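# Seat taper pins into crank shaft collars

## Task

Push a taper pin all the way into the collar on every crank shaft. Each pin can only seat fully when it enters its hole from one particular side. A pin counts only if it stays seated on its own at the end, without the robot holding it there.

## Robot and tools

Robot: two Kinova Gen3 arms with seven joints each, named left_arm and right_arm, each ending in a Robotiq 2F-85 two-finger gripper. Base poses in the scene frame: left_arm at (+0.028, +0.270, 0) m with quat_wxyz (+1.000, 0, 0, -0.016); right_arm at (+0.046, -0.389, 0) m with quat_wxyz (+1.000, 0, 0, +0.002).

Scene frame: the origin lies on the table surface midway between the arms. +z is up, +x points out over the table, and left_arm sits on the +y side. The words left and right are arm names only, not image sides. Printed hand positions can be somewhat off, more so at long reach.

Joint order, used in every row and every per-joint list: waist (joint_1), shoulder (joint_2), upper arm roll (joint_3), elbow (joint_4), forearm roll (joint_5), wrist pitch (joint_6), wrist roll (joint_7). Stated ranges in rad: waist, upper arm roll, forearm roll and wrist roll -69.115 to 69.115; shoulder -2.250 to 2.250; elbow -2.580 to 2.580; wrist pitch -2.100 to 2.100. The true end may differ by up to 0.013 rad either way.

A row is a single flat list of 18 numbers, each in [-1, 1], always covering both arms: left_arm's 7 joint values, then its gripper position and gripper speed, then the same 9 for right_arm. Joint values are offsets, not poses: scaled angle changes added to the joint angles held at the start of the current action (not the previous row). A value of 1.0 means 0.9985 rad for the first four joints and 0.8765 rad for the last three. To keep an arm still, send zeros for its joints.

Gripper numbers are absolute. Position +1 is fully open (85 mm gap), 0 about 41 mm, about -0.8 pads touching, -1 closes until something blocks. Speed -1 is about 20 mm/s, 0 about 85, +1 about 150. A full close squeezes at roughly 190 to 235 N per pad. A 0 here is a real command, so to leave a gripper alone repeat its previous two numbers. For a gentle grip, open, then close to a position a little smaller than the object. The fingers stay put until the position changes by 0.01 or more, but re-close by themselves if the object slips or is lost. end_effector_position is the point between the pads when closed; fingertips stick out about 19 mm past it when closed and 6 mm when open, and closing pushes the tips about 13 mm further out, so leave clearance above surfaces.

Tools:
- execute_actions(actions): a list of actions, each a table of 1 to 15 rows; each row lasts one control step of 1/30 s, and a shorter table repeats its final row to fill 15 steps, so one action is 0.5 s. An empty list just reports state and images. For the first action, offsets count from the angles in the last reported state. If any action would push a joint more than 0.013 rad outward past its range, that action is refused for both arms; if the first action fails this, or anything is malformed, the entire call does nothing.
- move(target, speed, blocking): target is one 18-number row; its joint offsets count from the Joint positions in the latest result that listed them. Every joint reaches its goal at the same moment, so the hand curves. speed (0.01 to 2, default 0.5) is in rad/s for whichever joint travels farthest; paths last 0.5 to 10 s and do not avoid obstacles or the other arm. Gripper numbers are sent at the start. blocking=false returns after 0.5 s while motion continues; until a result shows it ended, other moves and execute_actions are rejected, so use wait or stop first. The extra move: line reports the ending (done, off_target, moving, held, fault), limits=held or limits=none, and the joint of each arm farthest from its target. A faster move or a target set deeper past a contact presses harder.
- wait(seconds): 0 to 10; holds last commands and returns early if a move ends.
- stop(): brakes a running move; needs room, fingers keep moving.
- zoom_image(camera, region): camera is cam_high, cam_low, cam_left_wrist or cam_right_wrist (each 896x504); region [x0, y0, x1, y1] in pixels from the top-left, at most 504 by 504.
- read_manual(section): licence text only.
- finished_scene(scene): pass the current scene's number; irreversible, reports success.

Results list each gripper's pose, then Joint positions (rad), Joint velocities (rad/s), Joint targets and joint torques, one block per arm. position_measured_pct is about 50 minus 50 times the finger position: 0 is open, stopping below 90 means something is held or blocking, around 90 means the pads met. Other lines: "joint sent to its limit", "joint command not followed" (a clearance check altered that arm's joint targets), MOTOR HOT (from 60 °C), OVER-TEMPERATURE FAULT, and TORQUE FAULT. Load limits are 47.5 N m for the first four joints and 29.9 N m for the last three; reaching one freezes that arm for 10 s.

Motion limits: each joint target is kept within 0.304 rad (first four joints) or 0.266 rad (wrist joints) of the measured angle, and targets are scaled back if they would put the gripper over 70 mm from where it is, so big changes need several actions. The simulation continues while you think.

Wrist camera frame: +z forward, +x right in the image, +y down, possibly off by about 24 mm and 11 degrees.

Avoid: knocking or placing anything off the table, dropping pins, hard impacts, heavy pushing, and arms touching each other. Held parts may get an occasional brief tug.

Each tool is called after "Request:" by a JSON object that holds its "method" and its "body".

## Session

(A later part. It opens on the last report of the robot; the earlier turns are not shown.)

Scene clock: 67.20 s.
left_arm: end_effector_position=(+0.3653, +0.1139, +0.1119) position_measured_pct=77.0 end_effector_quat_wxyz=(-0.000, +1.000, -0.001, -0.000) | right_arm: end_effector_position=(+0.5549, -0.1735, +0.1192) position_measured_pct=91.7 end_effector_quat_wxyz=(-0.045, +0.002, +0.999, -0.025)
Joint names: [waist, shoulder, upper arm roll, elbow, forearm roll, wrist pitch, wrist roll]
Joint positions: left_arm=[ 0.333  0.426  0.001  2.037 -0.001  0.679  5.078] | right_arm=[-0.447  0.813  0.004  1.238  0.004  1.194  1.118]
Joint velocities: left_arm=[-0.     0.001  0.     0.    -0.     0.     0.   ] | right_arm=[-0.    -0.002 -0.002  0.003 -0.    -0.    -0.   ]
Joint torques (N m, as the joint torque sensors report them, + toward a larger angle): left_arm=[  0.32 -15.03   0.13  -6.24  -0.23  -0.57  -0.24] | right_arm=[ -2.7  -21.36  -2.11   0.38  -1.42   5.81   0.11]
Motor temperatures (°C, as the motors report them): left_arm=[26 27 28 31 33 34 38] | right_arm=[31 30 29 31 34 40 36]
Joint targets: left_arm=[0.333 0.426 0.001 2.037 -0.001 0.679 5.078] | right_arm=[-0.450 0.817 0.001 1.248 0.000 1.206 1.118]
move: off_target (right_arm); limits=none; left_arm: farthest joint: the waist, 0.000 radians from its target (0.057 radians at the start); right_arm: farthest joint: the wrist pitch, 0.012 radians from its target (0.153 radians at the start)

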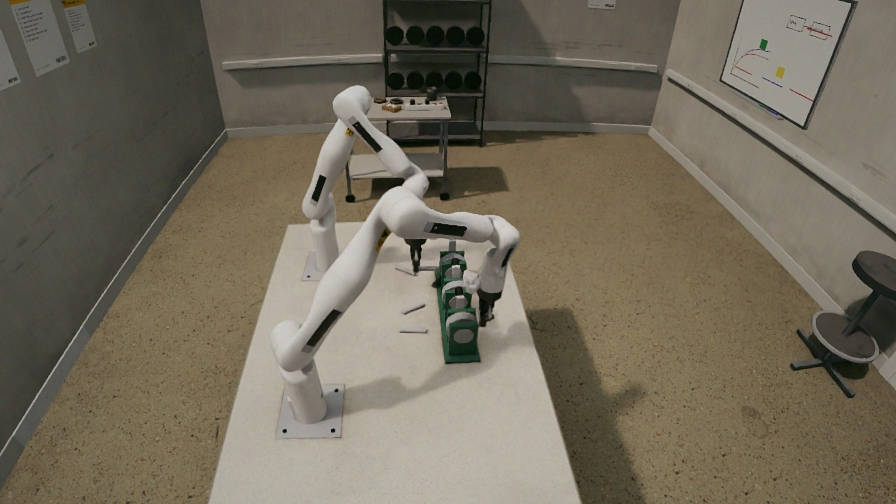

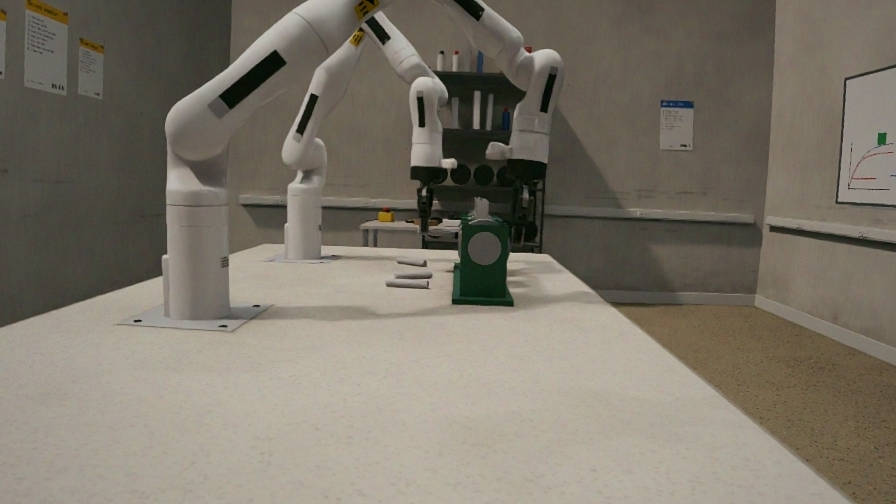

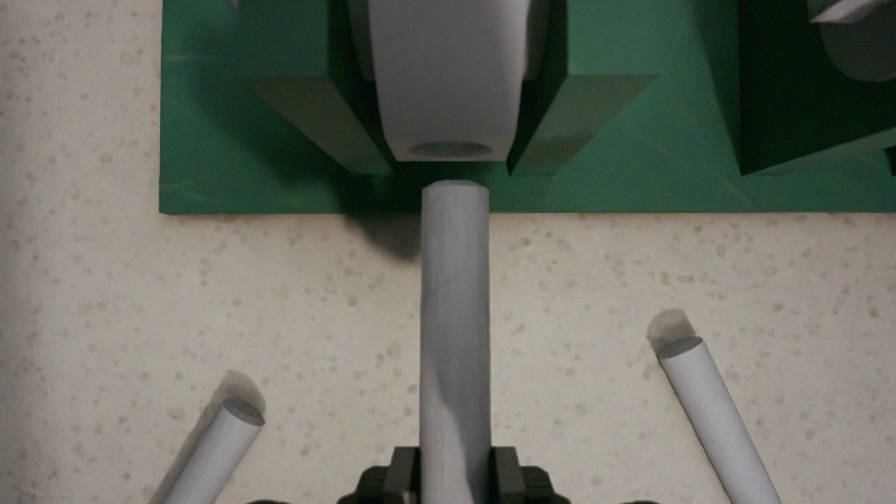

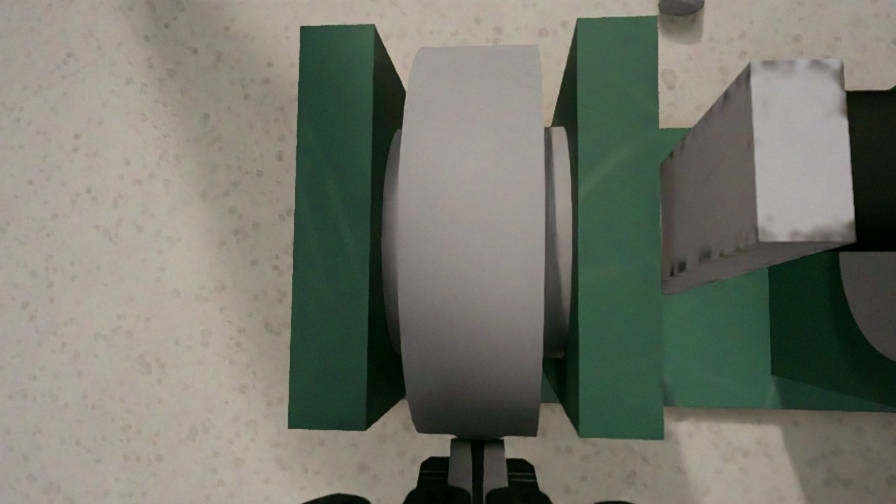

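Request:
{"method": "move", "body": {"target": [-0.003,0,0,0,0,0,0.003,-1,0.5,0.03,0.09,0,-0.195,0,0.135,0.03,-1,1], "speed": 0.45}}

Scene clock: 68.30 s.
left_arm: end_effector_position=(+0.3658, +0.1149, +0.1119) position_measured_pct=77.0 end_effector_quat_wxyz=(-0.000, +1.000, +0.002, -0.000) | right_arm: end_effector_position=(+0.5923, -0.1749, +0.1212) position_measured_pct=91.7 end_effector_quat_wxyz=(-0.052, +0.004, +0.998, -0.027)
Joint names: [waist, shoulder, upper arm roll, elbow, forearm roll, wrist pitch, wrist roll]
Joint positions: left_arm=[ 0.33   0.426  0.001  2.037 -0.001  0.679  5.08 ] | right_arm=[-0.417  0.903  0.004  1.043  0.004  1.313  1.144]
Joint velocities: left_arm=[-0.     0.    -0.001 -0.001  0.     0.001  0.   ] | right_arm=[ 0.001  0.004  0.     0.002 -0.    -0.     0.   ]
Joint torques (N m, as the joint torque sensors report them, + toward a larger angle): left_arm=[ -0.24 -15.28   0.05  -6.61   0.17  -0.35  -0.33] | right_arm=[ -0.08 -25.3    0.74  -7.36  -0.01   0.49  -0.04]
Motor temperatures (°C, as the motors report them): left_arm=[26 27 28 31 33 34 38] | right_arm=[31 30 29 31 34 40 36]
Joint targets: left_arm=[0.330 0.426 0.001 2.037 -0.001 0.679 5.080] | right_arm=[-0.417 0.903 0.004 1.043 0.004 1.313 1.144]
move: done; limits=none; left_arm: farthest joint: the waist, 0.000 radians from its target (0.003 radians at the start); right_arm: farthest joint: the waist, 0.000 radians from its target (0.030 radians at the start)

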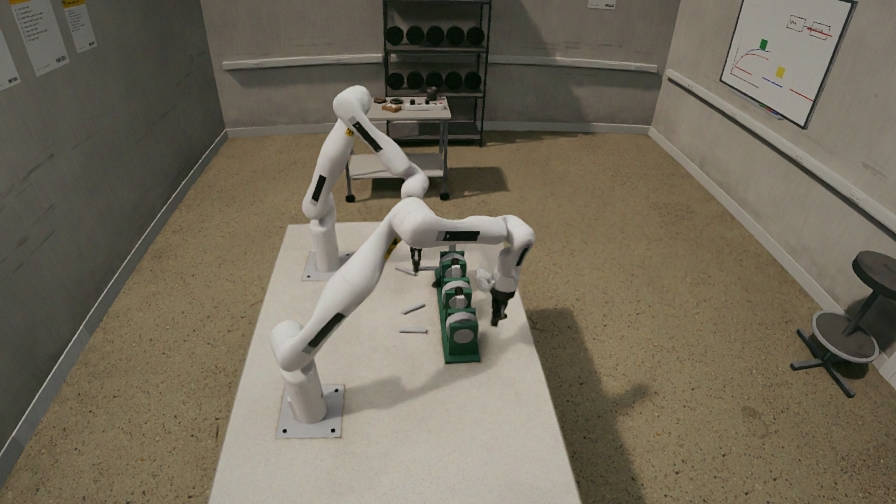

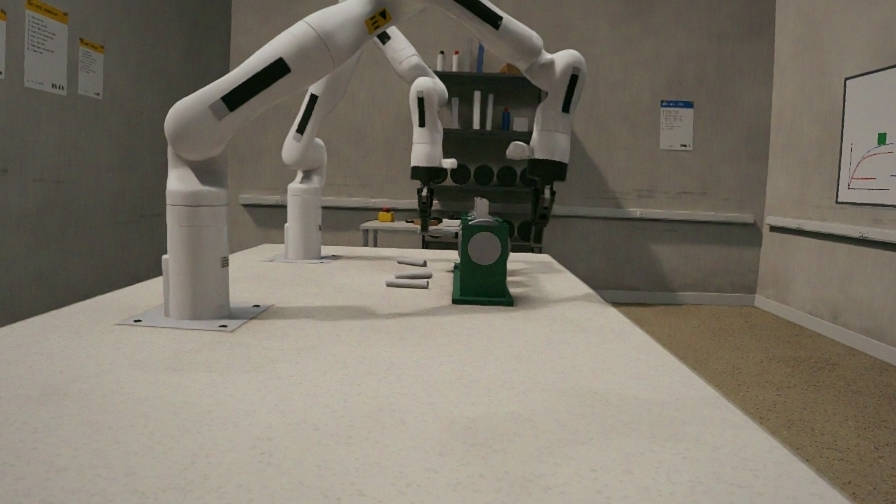

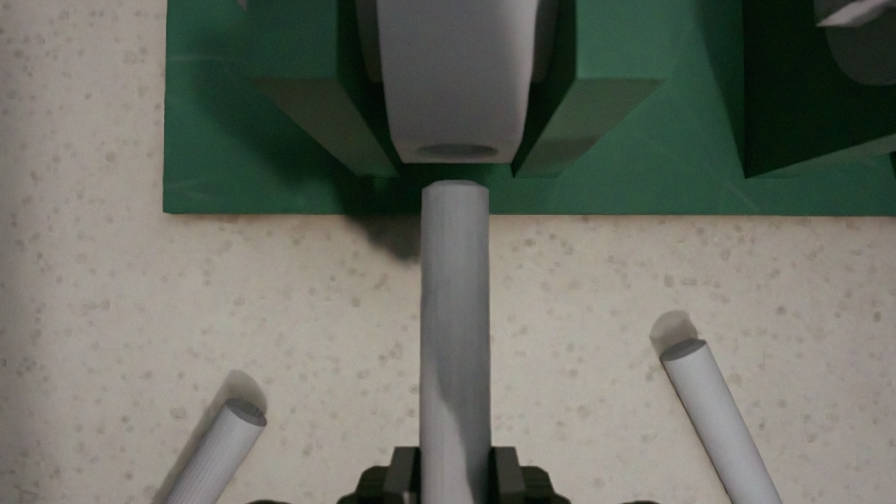

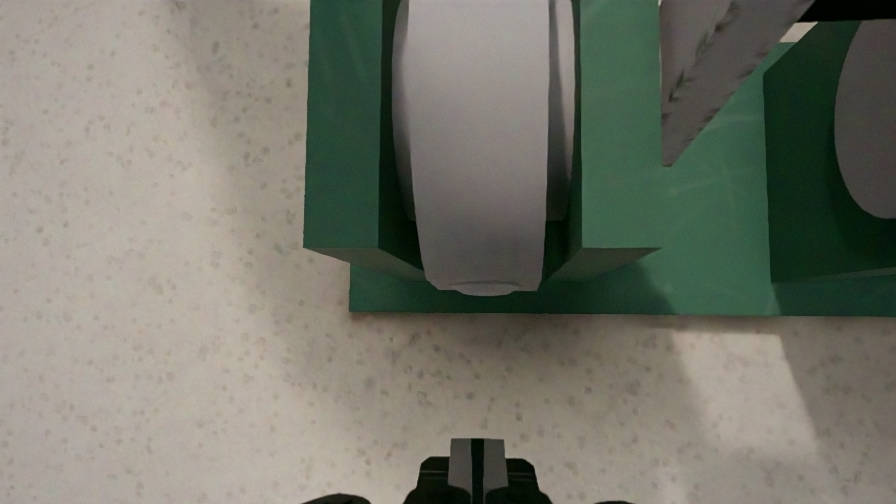

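Request:
{"method": "move", "body": {"target": [-0.025,0.0446,0,-0.085,0,0.0456,-0.035,-1,0.5,0,-0.163,-0.004,-0.023,-0.004,0.077,-0.2,-1,1], "speed": 0.25}}

Request:
{"method": "move", "body": {"target": [-0.0285,0.0587,0,-0.1142,0,0.0632,-0.0325,-1,0.5,-0.365,-0.3555,0,0.636,0,-0.32,-0.326,-1,1], "speed": 0.7}}

Scene clock: 70.13 s.
left_arm: end_effector_position=(+0.3899, +0.1149, +0.1106) position_measured_pct=77.0 end_effector_quat_wxyz=(-0.001, +1.000, -0.002, -0.006) | right_arm: end_effector_position=(+0.5969, -0.1695, +0.2249) position_measured_pct=91.7 end_effector_quat_wxyz=(+0.001, +0.091, +0.996, +0.000)
Joint names: [waist, shoulder, upper arm roll, elbow, forearm roll, wrist pitch, wrist roll]
Joint positions: left_arm=[0.307 0.471 0.002 1.957 0.    0.724 5.05 ] | right_arm=[-0.417  0.74  -0.     1.02   0.001  1.38   0.969]
Joint velocities: left_arm=[-0.     0.001  0.001 -0.001  0.    -0.     0.   ] | right_arm=[-0.    -0.003  0.001 -0.002  0.    -0.001 -0.   ]
Joint torques (N m, as the joint torque sensors report them, + toward a larger angle): left_arm=[ -1.04 -16.49  -1.03 -10.88  -0.38  -2.74  -0.34] | right_arm=[ -0.02 -23.47   0.69  -8.54  -0.1    0.3    0.07]
Motor temperatures (°C, as the motors report them): left_arm=[26 27 28 31 33 34 38] | right_arm=[31 30 29 31 34 40 36]
Joint targets: left_arm=[0.305 0.471 0.001 1.952 -0.001 0.719 5.049] | right_arm=[-0.417 0.740 -0.000 1.020 0.001 1.380 0.969]
move: done; limits=none; left_arm: farthest joint: the elbow, 0.005 radians from its target (0.085 radians at the start); right_arm: farthest joint: the waist, 0.000 radians from its target (0.000 radians at the start)

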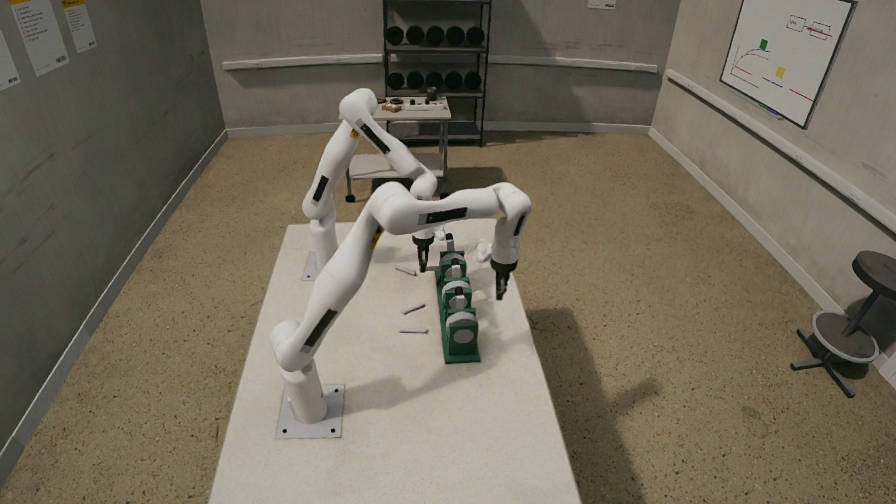

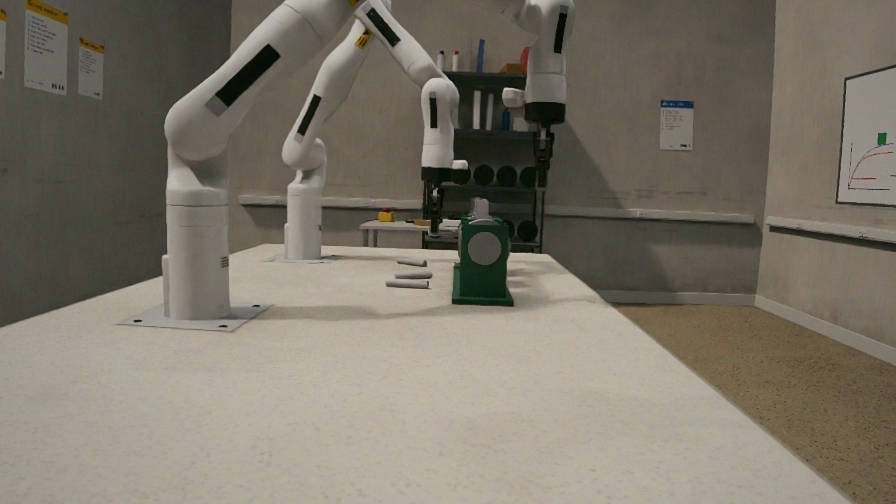

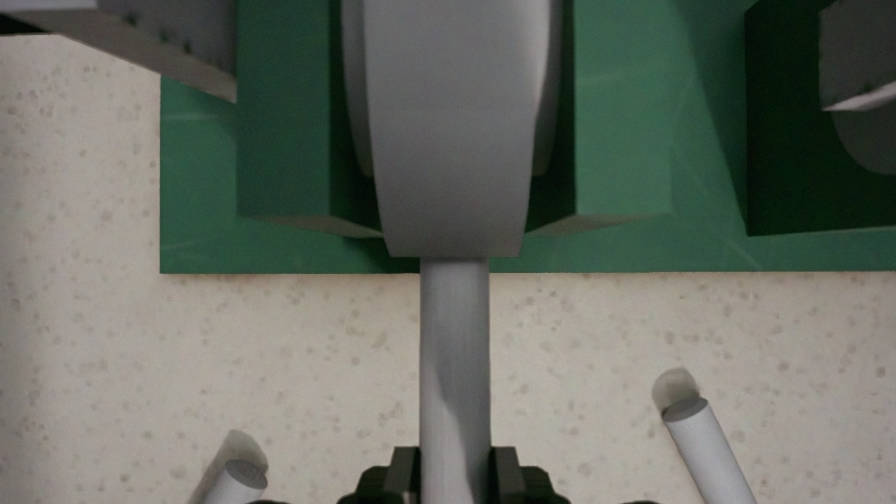

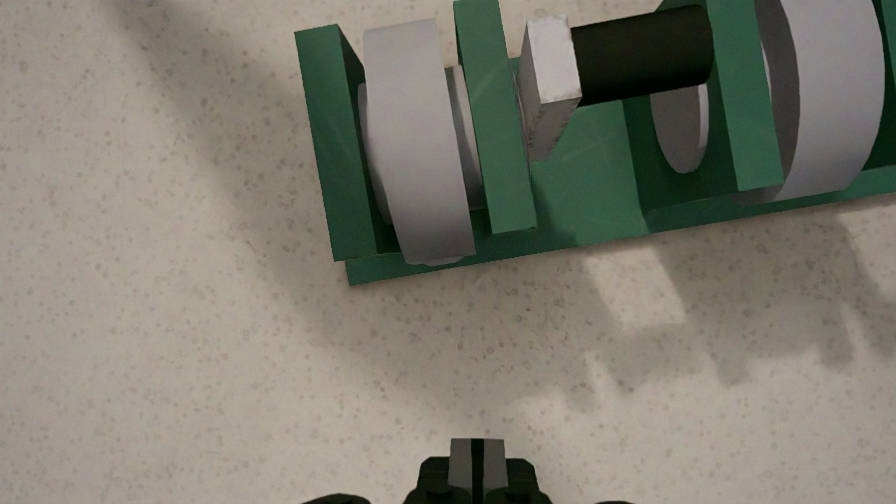

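Scene clock: 71.63 s.
left_arm: end_effector_position=(+0.4260, +0.1147, +0.1101) position_measured_pct=77.0 end_effector_quat_wxyz=(-0.001, +1.000, -0.002, -0.007) | right_arm: end_effector_position=(+0.3737, -0.0962, +0.2210) position_measured_pct=91.7 end_effector_quat_wxyz=(+0.001, +0.051, +0.999, +0.000)
Joint names: [waist, shoulder, upper arm roll, elbow, forearm roll, wrist pitch, wrist roll]
Joint positions: left_arm=[0.279 0.53  0.002 1.844 0.    0.78  5.021] | right_arm=[-0.781  0.385 -0.     1.655  0.001  1.1    0.683]
Joint velocities: left_arm=[-0.001  0.001  0.001  0.     0.     0.001 -0.   ] | right_arm=[-0.003 -0.004 -0.     0.    -0.     0.     0.   ]
Joint torques (N m, as the joint torque sensors report them, + toward a larger angle): left_arm=[ -0.28 -18.28  -0.24  -7.86  -0.19  -0.63   0.02] | right_arm=[ -0.5  -15.95   0.14  -7.74   0.16   0.15  -0.16]
Motor temperatures (°C, as the motors report them): left_arm=[26 27 28 31 33 34 38] | right_arm=[31 30 29 31 34 40 36]
Joint targets: left_arm=[0.278 0.530 0.002 1.843 0.000 0.779 5.021] | right_arm=[-0.782 0.385 -0.000 1.655 0.001 1.100 0.683]
move: done; limits=none; left_arm: farthest joint: the shoulder, 0.001 radians from its target (0.058 radians at the start); right_arm: farthest joint: the waist, 0.000 radians from its target (0.364 radians at the start)

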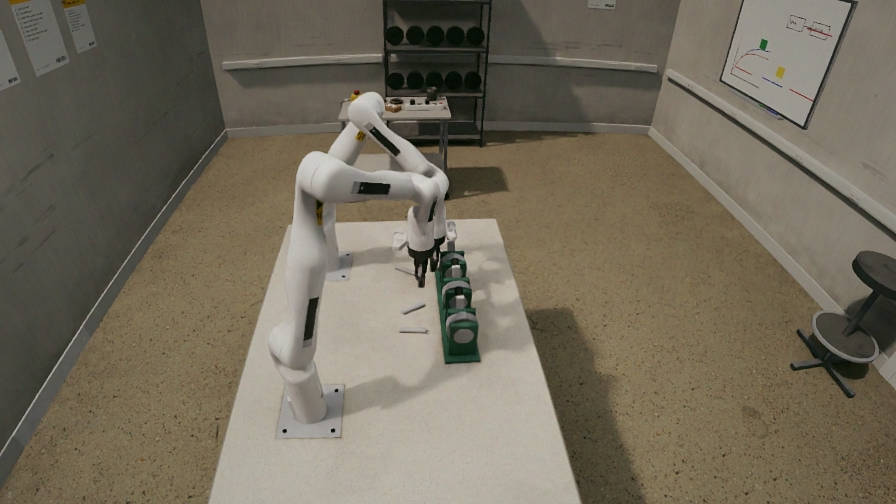

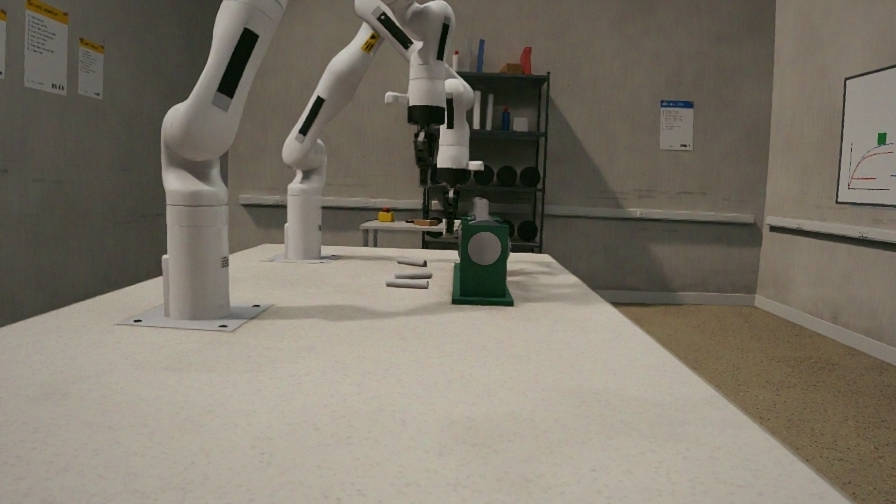

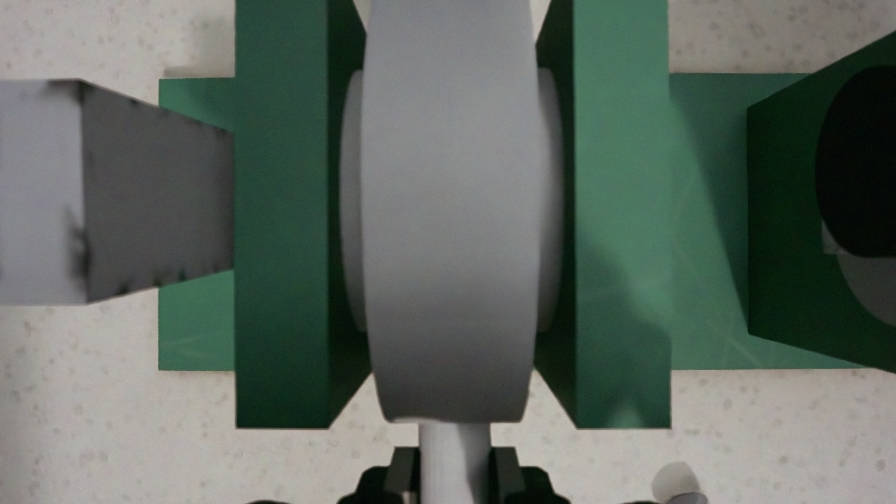

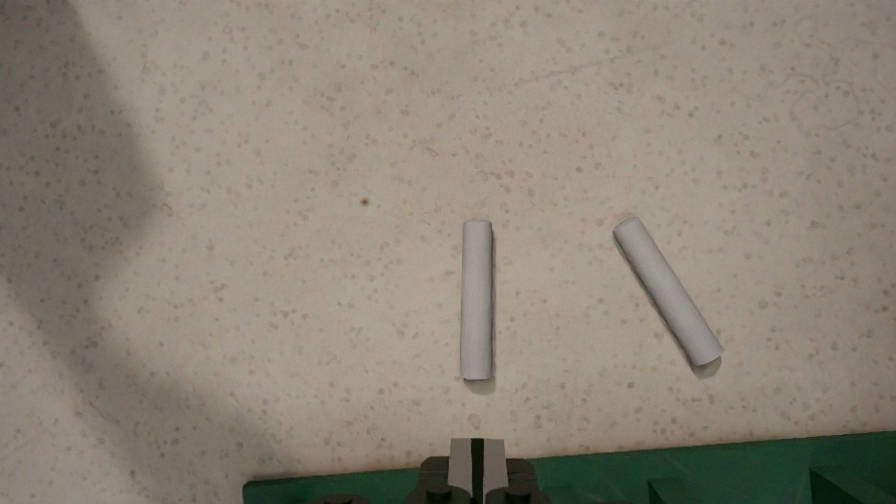

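Request:
{"method": "move", "body": {"target": [0.030,-0.1316,0,0.240,0,-0.2746,0.037,-0.15,1,0,0.1755,0,0.176,0,-0.3986,0,0,1], "speed": 0.4}}

Scene clock: 73.30 s.
left_arm: end_effector_position=(+0.3892, +0.1143, +0.1147) position_measured_pct=57.5 end_effector_quat_wxyz=(+0.020, +0.998, -0.001, +0.056) | right_arm: end_effector_position=(+0.3730, -0.0969, +0.0999) position_measured_pct=50.0 end_effector_quat_wxyz=(+0.000, +0.051, +0.999, -0.000)
Joint names: [waist, shoulder, upper arm roll, elbow, forearm roll, wrist pitch, wrist roll]
Joint positions: left_arm=[0.308 0.399 0.002 2.084 0.    0.54  5.054] | right_arm=[-0.781  0.56  -0.     1.831  0.001  0.75   0.683]
Joint velocities: left_arm=[ 0.    -0.003 -0.001  0.001  0.    -0.001 -0.   ] | right_arm=[-0.     0.002 -0.002  0.001 -0.     0.    -0.   ]
Joint torques (N m, as the joint torque sensors report them, + toward a larger angle): left_arm=[  0.38 -14.41   0.3   -6.13  -0.35  -0.55  -0.33] | right_arm=[ -0.32 -17.76   0.76  -5.69   0.03   0.27  -0.15]
Motor temperatures (°C, as the motors report them): left_arm=[26 27 28 31 33 34 38] | right_arm=[31 30 29 31 34 40 36]
Joint targets: left_arm=[0.309 0.399 0.002 2.084 0.000 0.540 5.054] | right_arm=[-0.781 0.561 -0.000 1.831 0.001 0.750 0.683]
move: done; limits=none; left_arm: farthest joint: the shoulder, 0.001 radians from its target (0.132 radians at the start); right_arm: farthest joint: the waist, 0.000 radians from its target (0.001 radians at the start)

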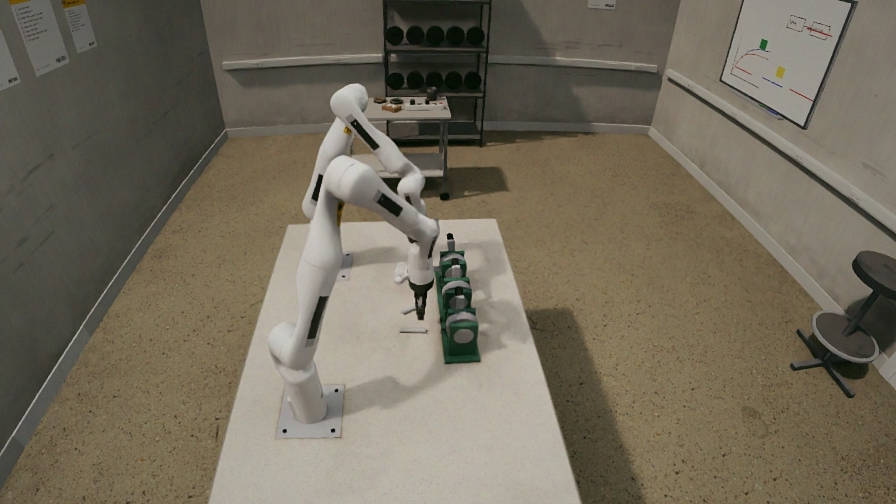

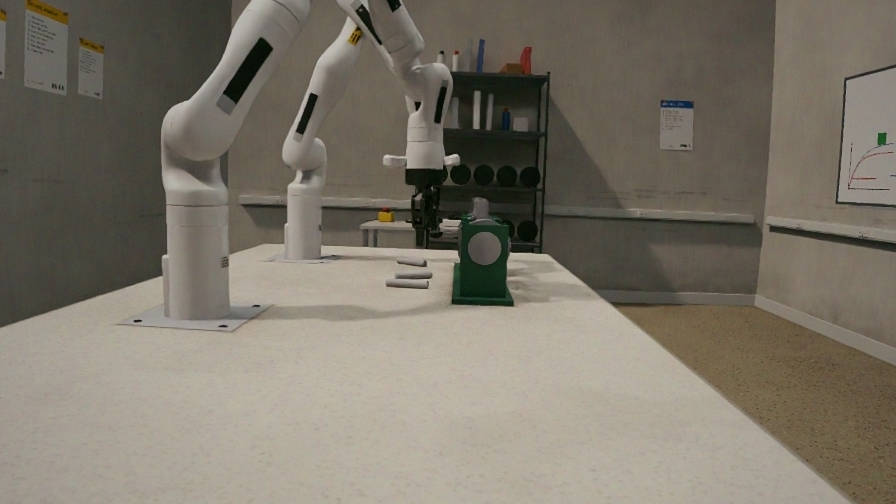

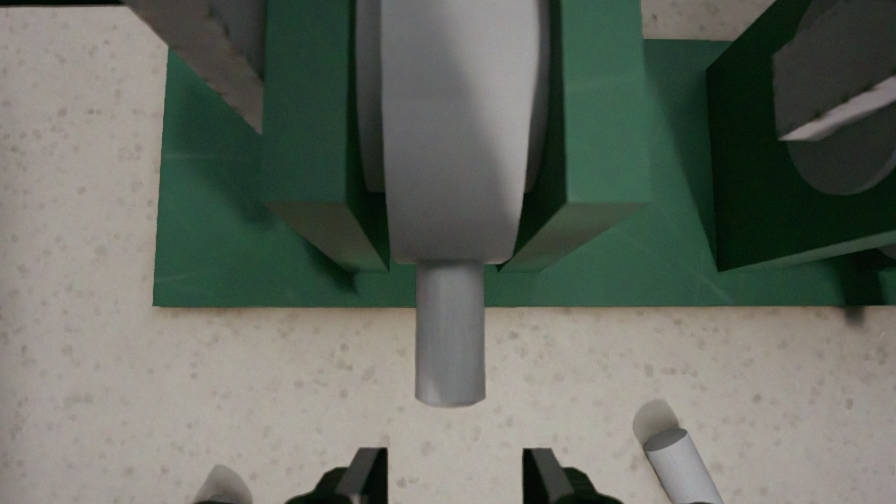

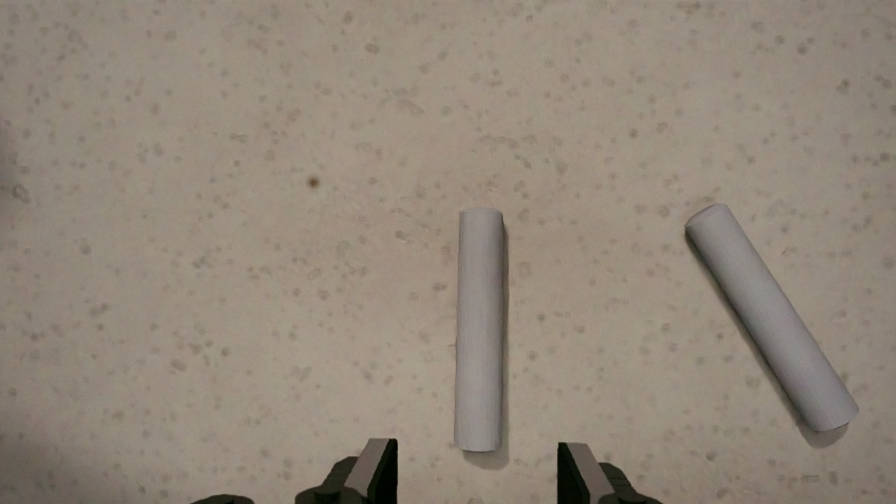

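Request:
{"method": "move", "body": {"target": [-0.043,0.089,0,-0.169,0,0.090,-0.049,-1,1,0,0.1549,0,0.0537,0,-0.237,0,0,1], "speed": 0.16}}

Request:
{"method": "move", "body": {"target": [0.03,-0.07,0,0.12,0,-0.06,0.03,-1,1,0,0,0,0,0,0,0,-1,0.5], "speed": 0.4}}

Scene clock: 75.17 s.
left_arm: end_effector_position=(+0.4337, +0.1136, +0.1097) position_measured_pct=91.7 end_effector_quat_wxyz=(+0.016, +0.999, -0.004, +0.042) | right_arm: end_effector_position=(+0.3730, -0.0969, +0.0220) position_measured_pct=50.0 end_effector_quat_wxyz=(-0.000, +0.051, +0.999, -0.000)
Joint names: [waist, shoulder, upper arm roll, elbow, forearm roll, wrist pitch, wrist roll]
Joint positions: left_arm=[0.27  0.491 0.007 1.929 0.003 0.631 5.011] | right_arm=[-0.781  0.715 -0.     1.885  0.001  0.542  0.683]
Joint velocities: left_arm=[-0.001  0.003 -0.    -0.001  0.    -0.001 -0.   ] | right_arm=[ 0.     0.003 -0.    -0.    -0.     0.001 -0.   ]
Joint torques (N m, as the joint torque sensors report them, + toward a larger angle): left_arm=[ -3.43 -19.88  -2.93 -17.54  -1.1   -6.93  -0.18] | right_arm=[ -0.13 -18.35   0.45  -4.56   0.03   0.13  -0.11]
Motor temperatures (°C, as the motors report them): left_arm=[26 27 28 31 33 34 38] | right_arm=[31 30 29 31 34 40 36]
Joint targets: left_arm=[0.266 0.488 0.002 1.915 0.000 0.618 5.011] | right_arm=[-0.781 0.715 -0.000 1.885 0.001 0.542 0.683]
move: off_target (left_arm); limits=none; left_arm: farthest joint: the elbow, 0.014 radians from its target (0.169 radians at the start); right_arm: farthest joint: the waist, 0.000 radians from its target (0.000 radians at the start)

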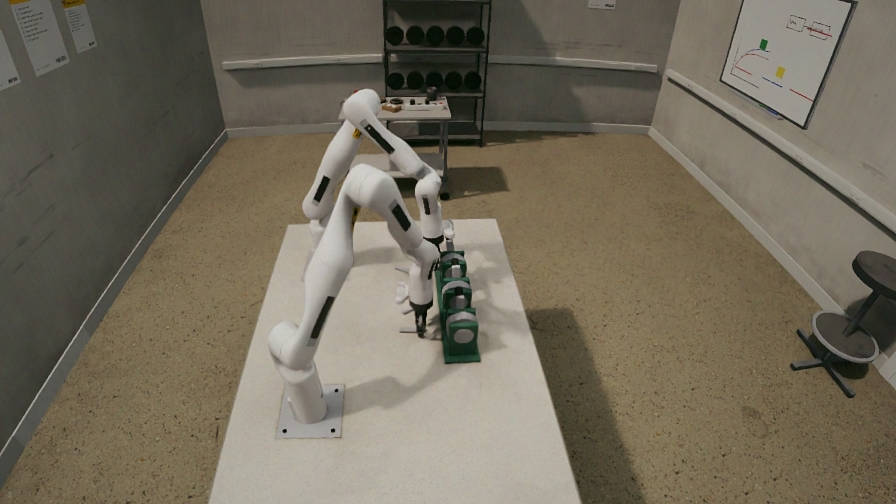

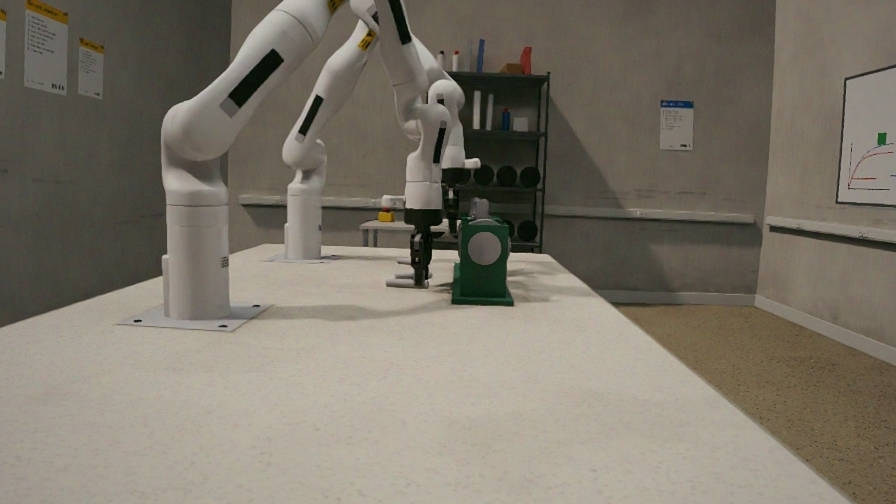

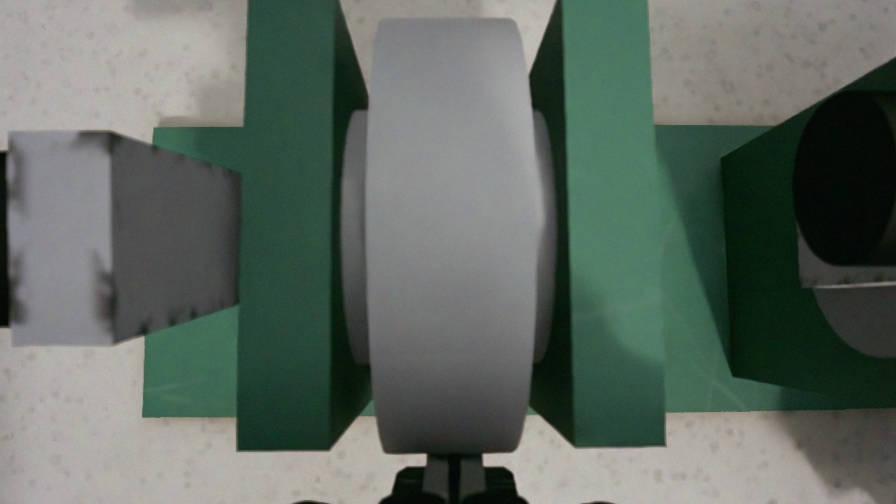

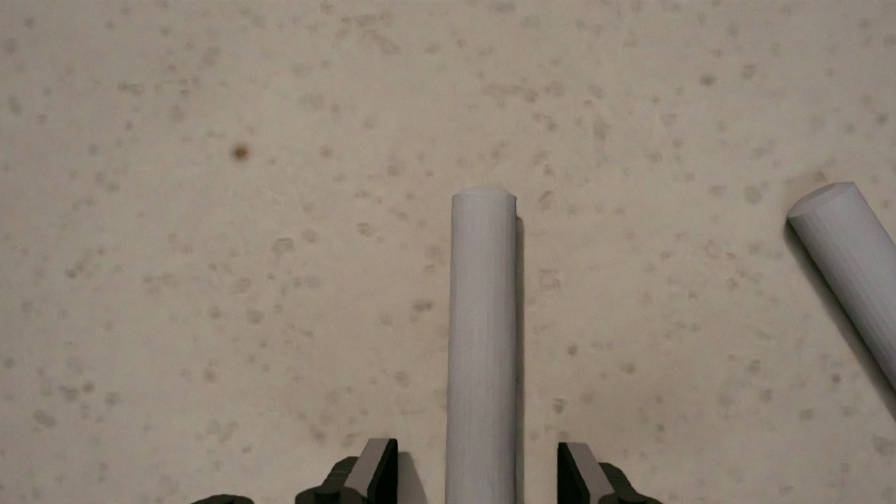

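Scene clock: 76.00 s.
left_arm: end_effector_position=(+0.3934, +0.1141, +0.1126) position_measured_pct=91.7 end_effector_quat_wxyz=(+0.017, +0.999, -0.006, +0.043) | right_arm: end_effector_position=(+0.3731, -0.0967, +0.0224) position_measured_pct=77.4 end_effector_quat_wxyz=(+0.000, +0.051, +0.999, +0.000)
Joint names: [waist, shoulder, upper arm roll, elbow, forearm roll, wrist pitch, wrist roll]
Joint positions: left_arm=[0.3   0.422 0.007 2.049 0.003 0.578 5.037] | right_arm=[-0.782  0.714 -0.     1.885  0.001  0.543  0.683]
Joint velocities: left_arm=[ 0.    -0.002 -0.001 -0.     0.     0.001 -0.   ] | right_arm=[-0.    -0.003  0.001 -0.001  0.     0.001 -0.   ]
Joint torques (N m, as the joint torque sensors report them, + toward a larger angle): left_arm=[ -0.03 -14.39   0.07  -6.16  -0.1   -0.38  -0.06] | right_arm=[ -0.23 -18.04   0.23  -4.01   0.15   0.04   0.03]
Motor temperatures (°C, as the motors report them): left_arm=[26 27 28 31 33 34 38] | right_arm=[31 30 29 31 34 40 36]
Joint targets: left_arm=[0.300 0.422 0.007 2.049 0.003 0.578 5.037] | right_arm=[-0.781 0.715 -0.000 1.885 0.001 0.542 0.683]
move: done; limits=none; left_arm: farthest joint: the shoulder, 0.001 radians from its target (0.070 radians at the start); right_arm: farthest joint: the waist, 0.001 radians from its target (0.000 radians at the start)

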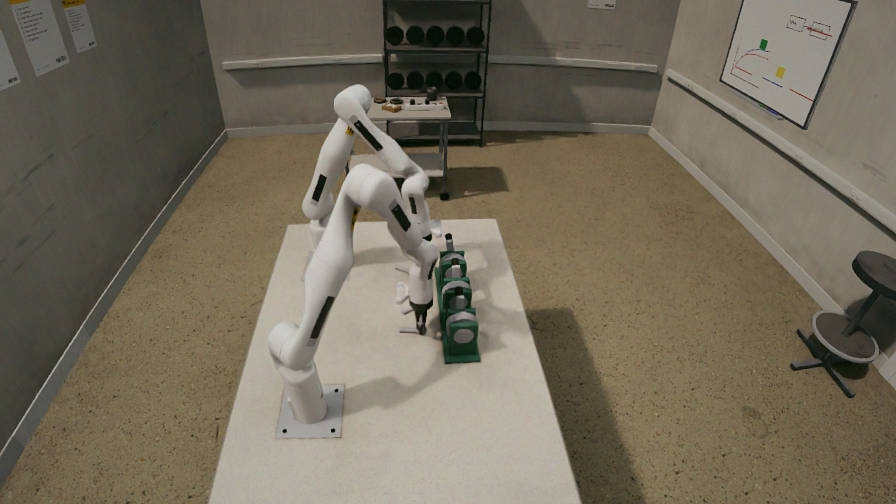

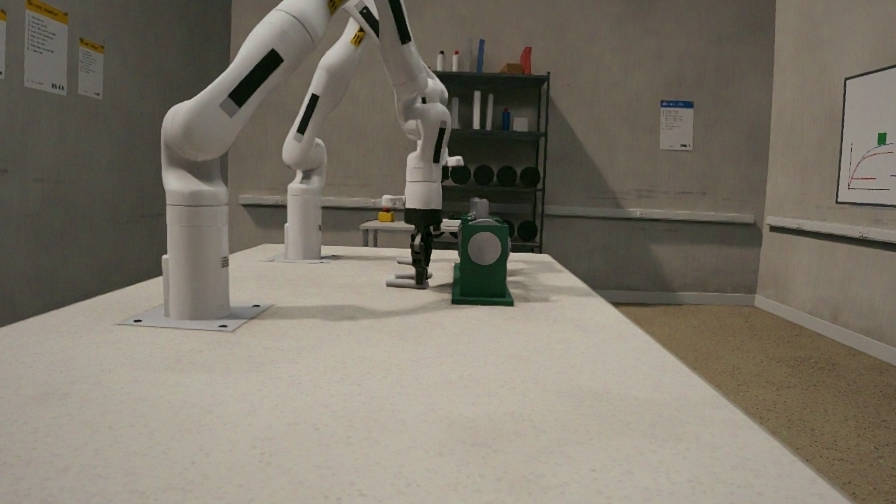

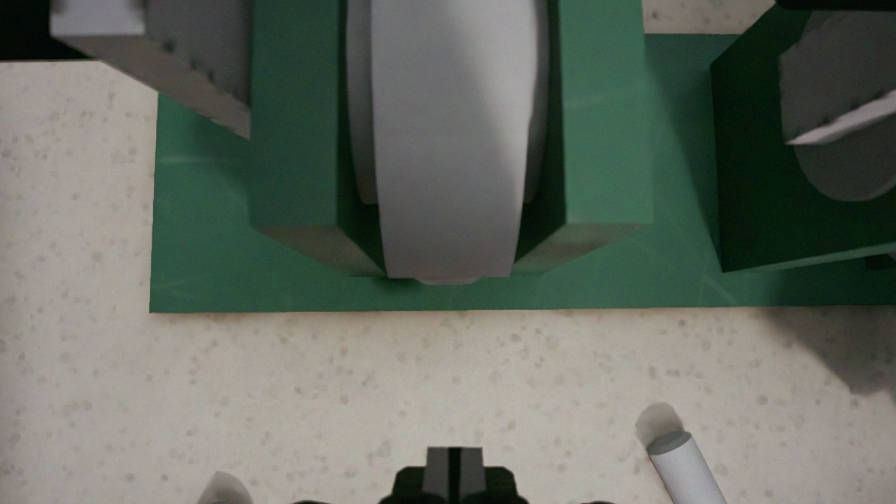

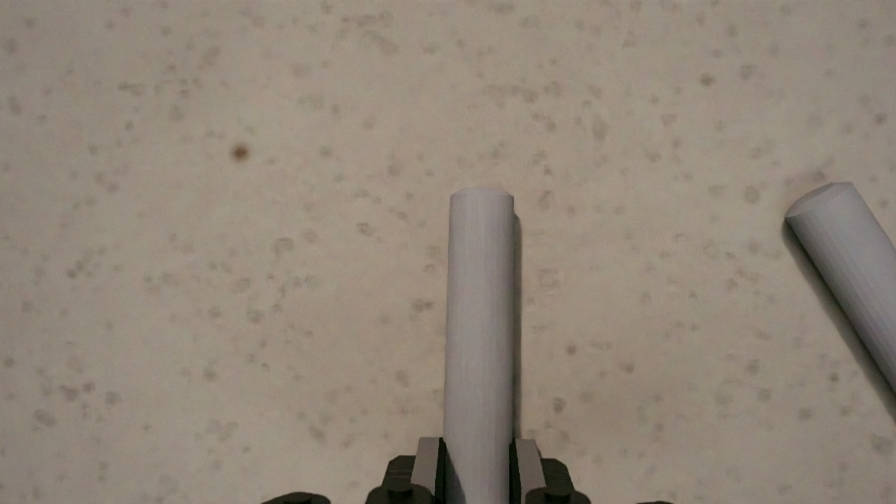

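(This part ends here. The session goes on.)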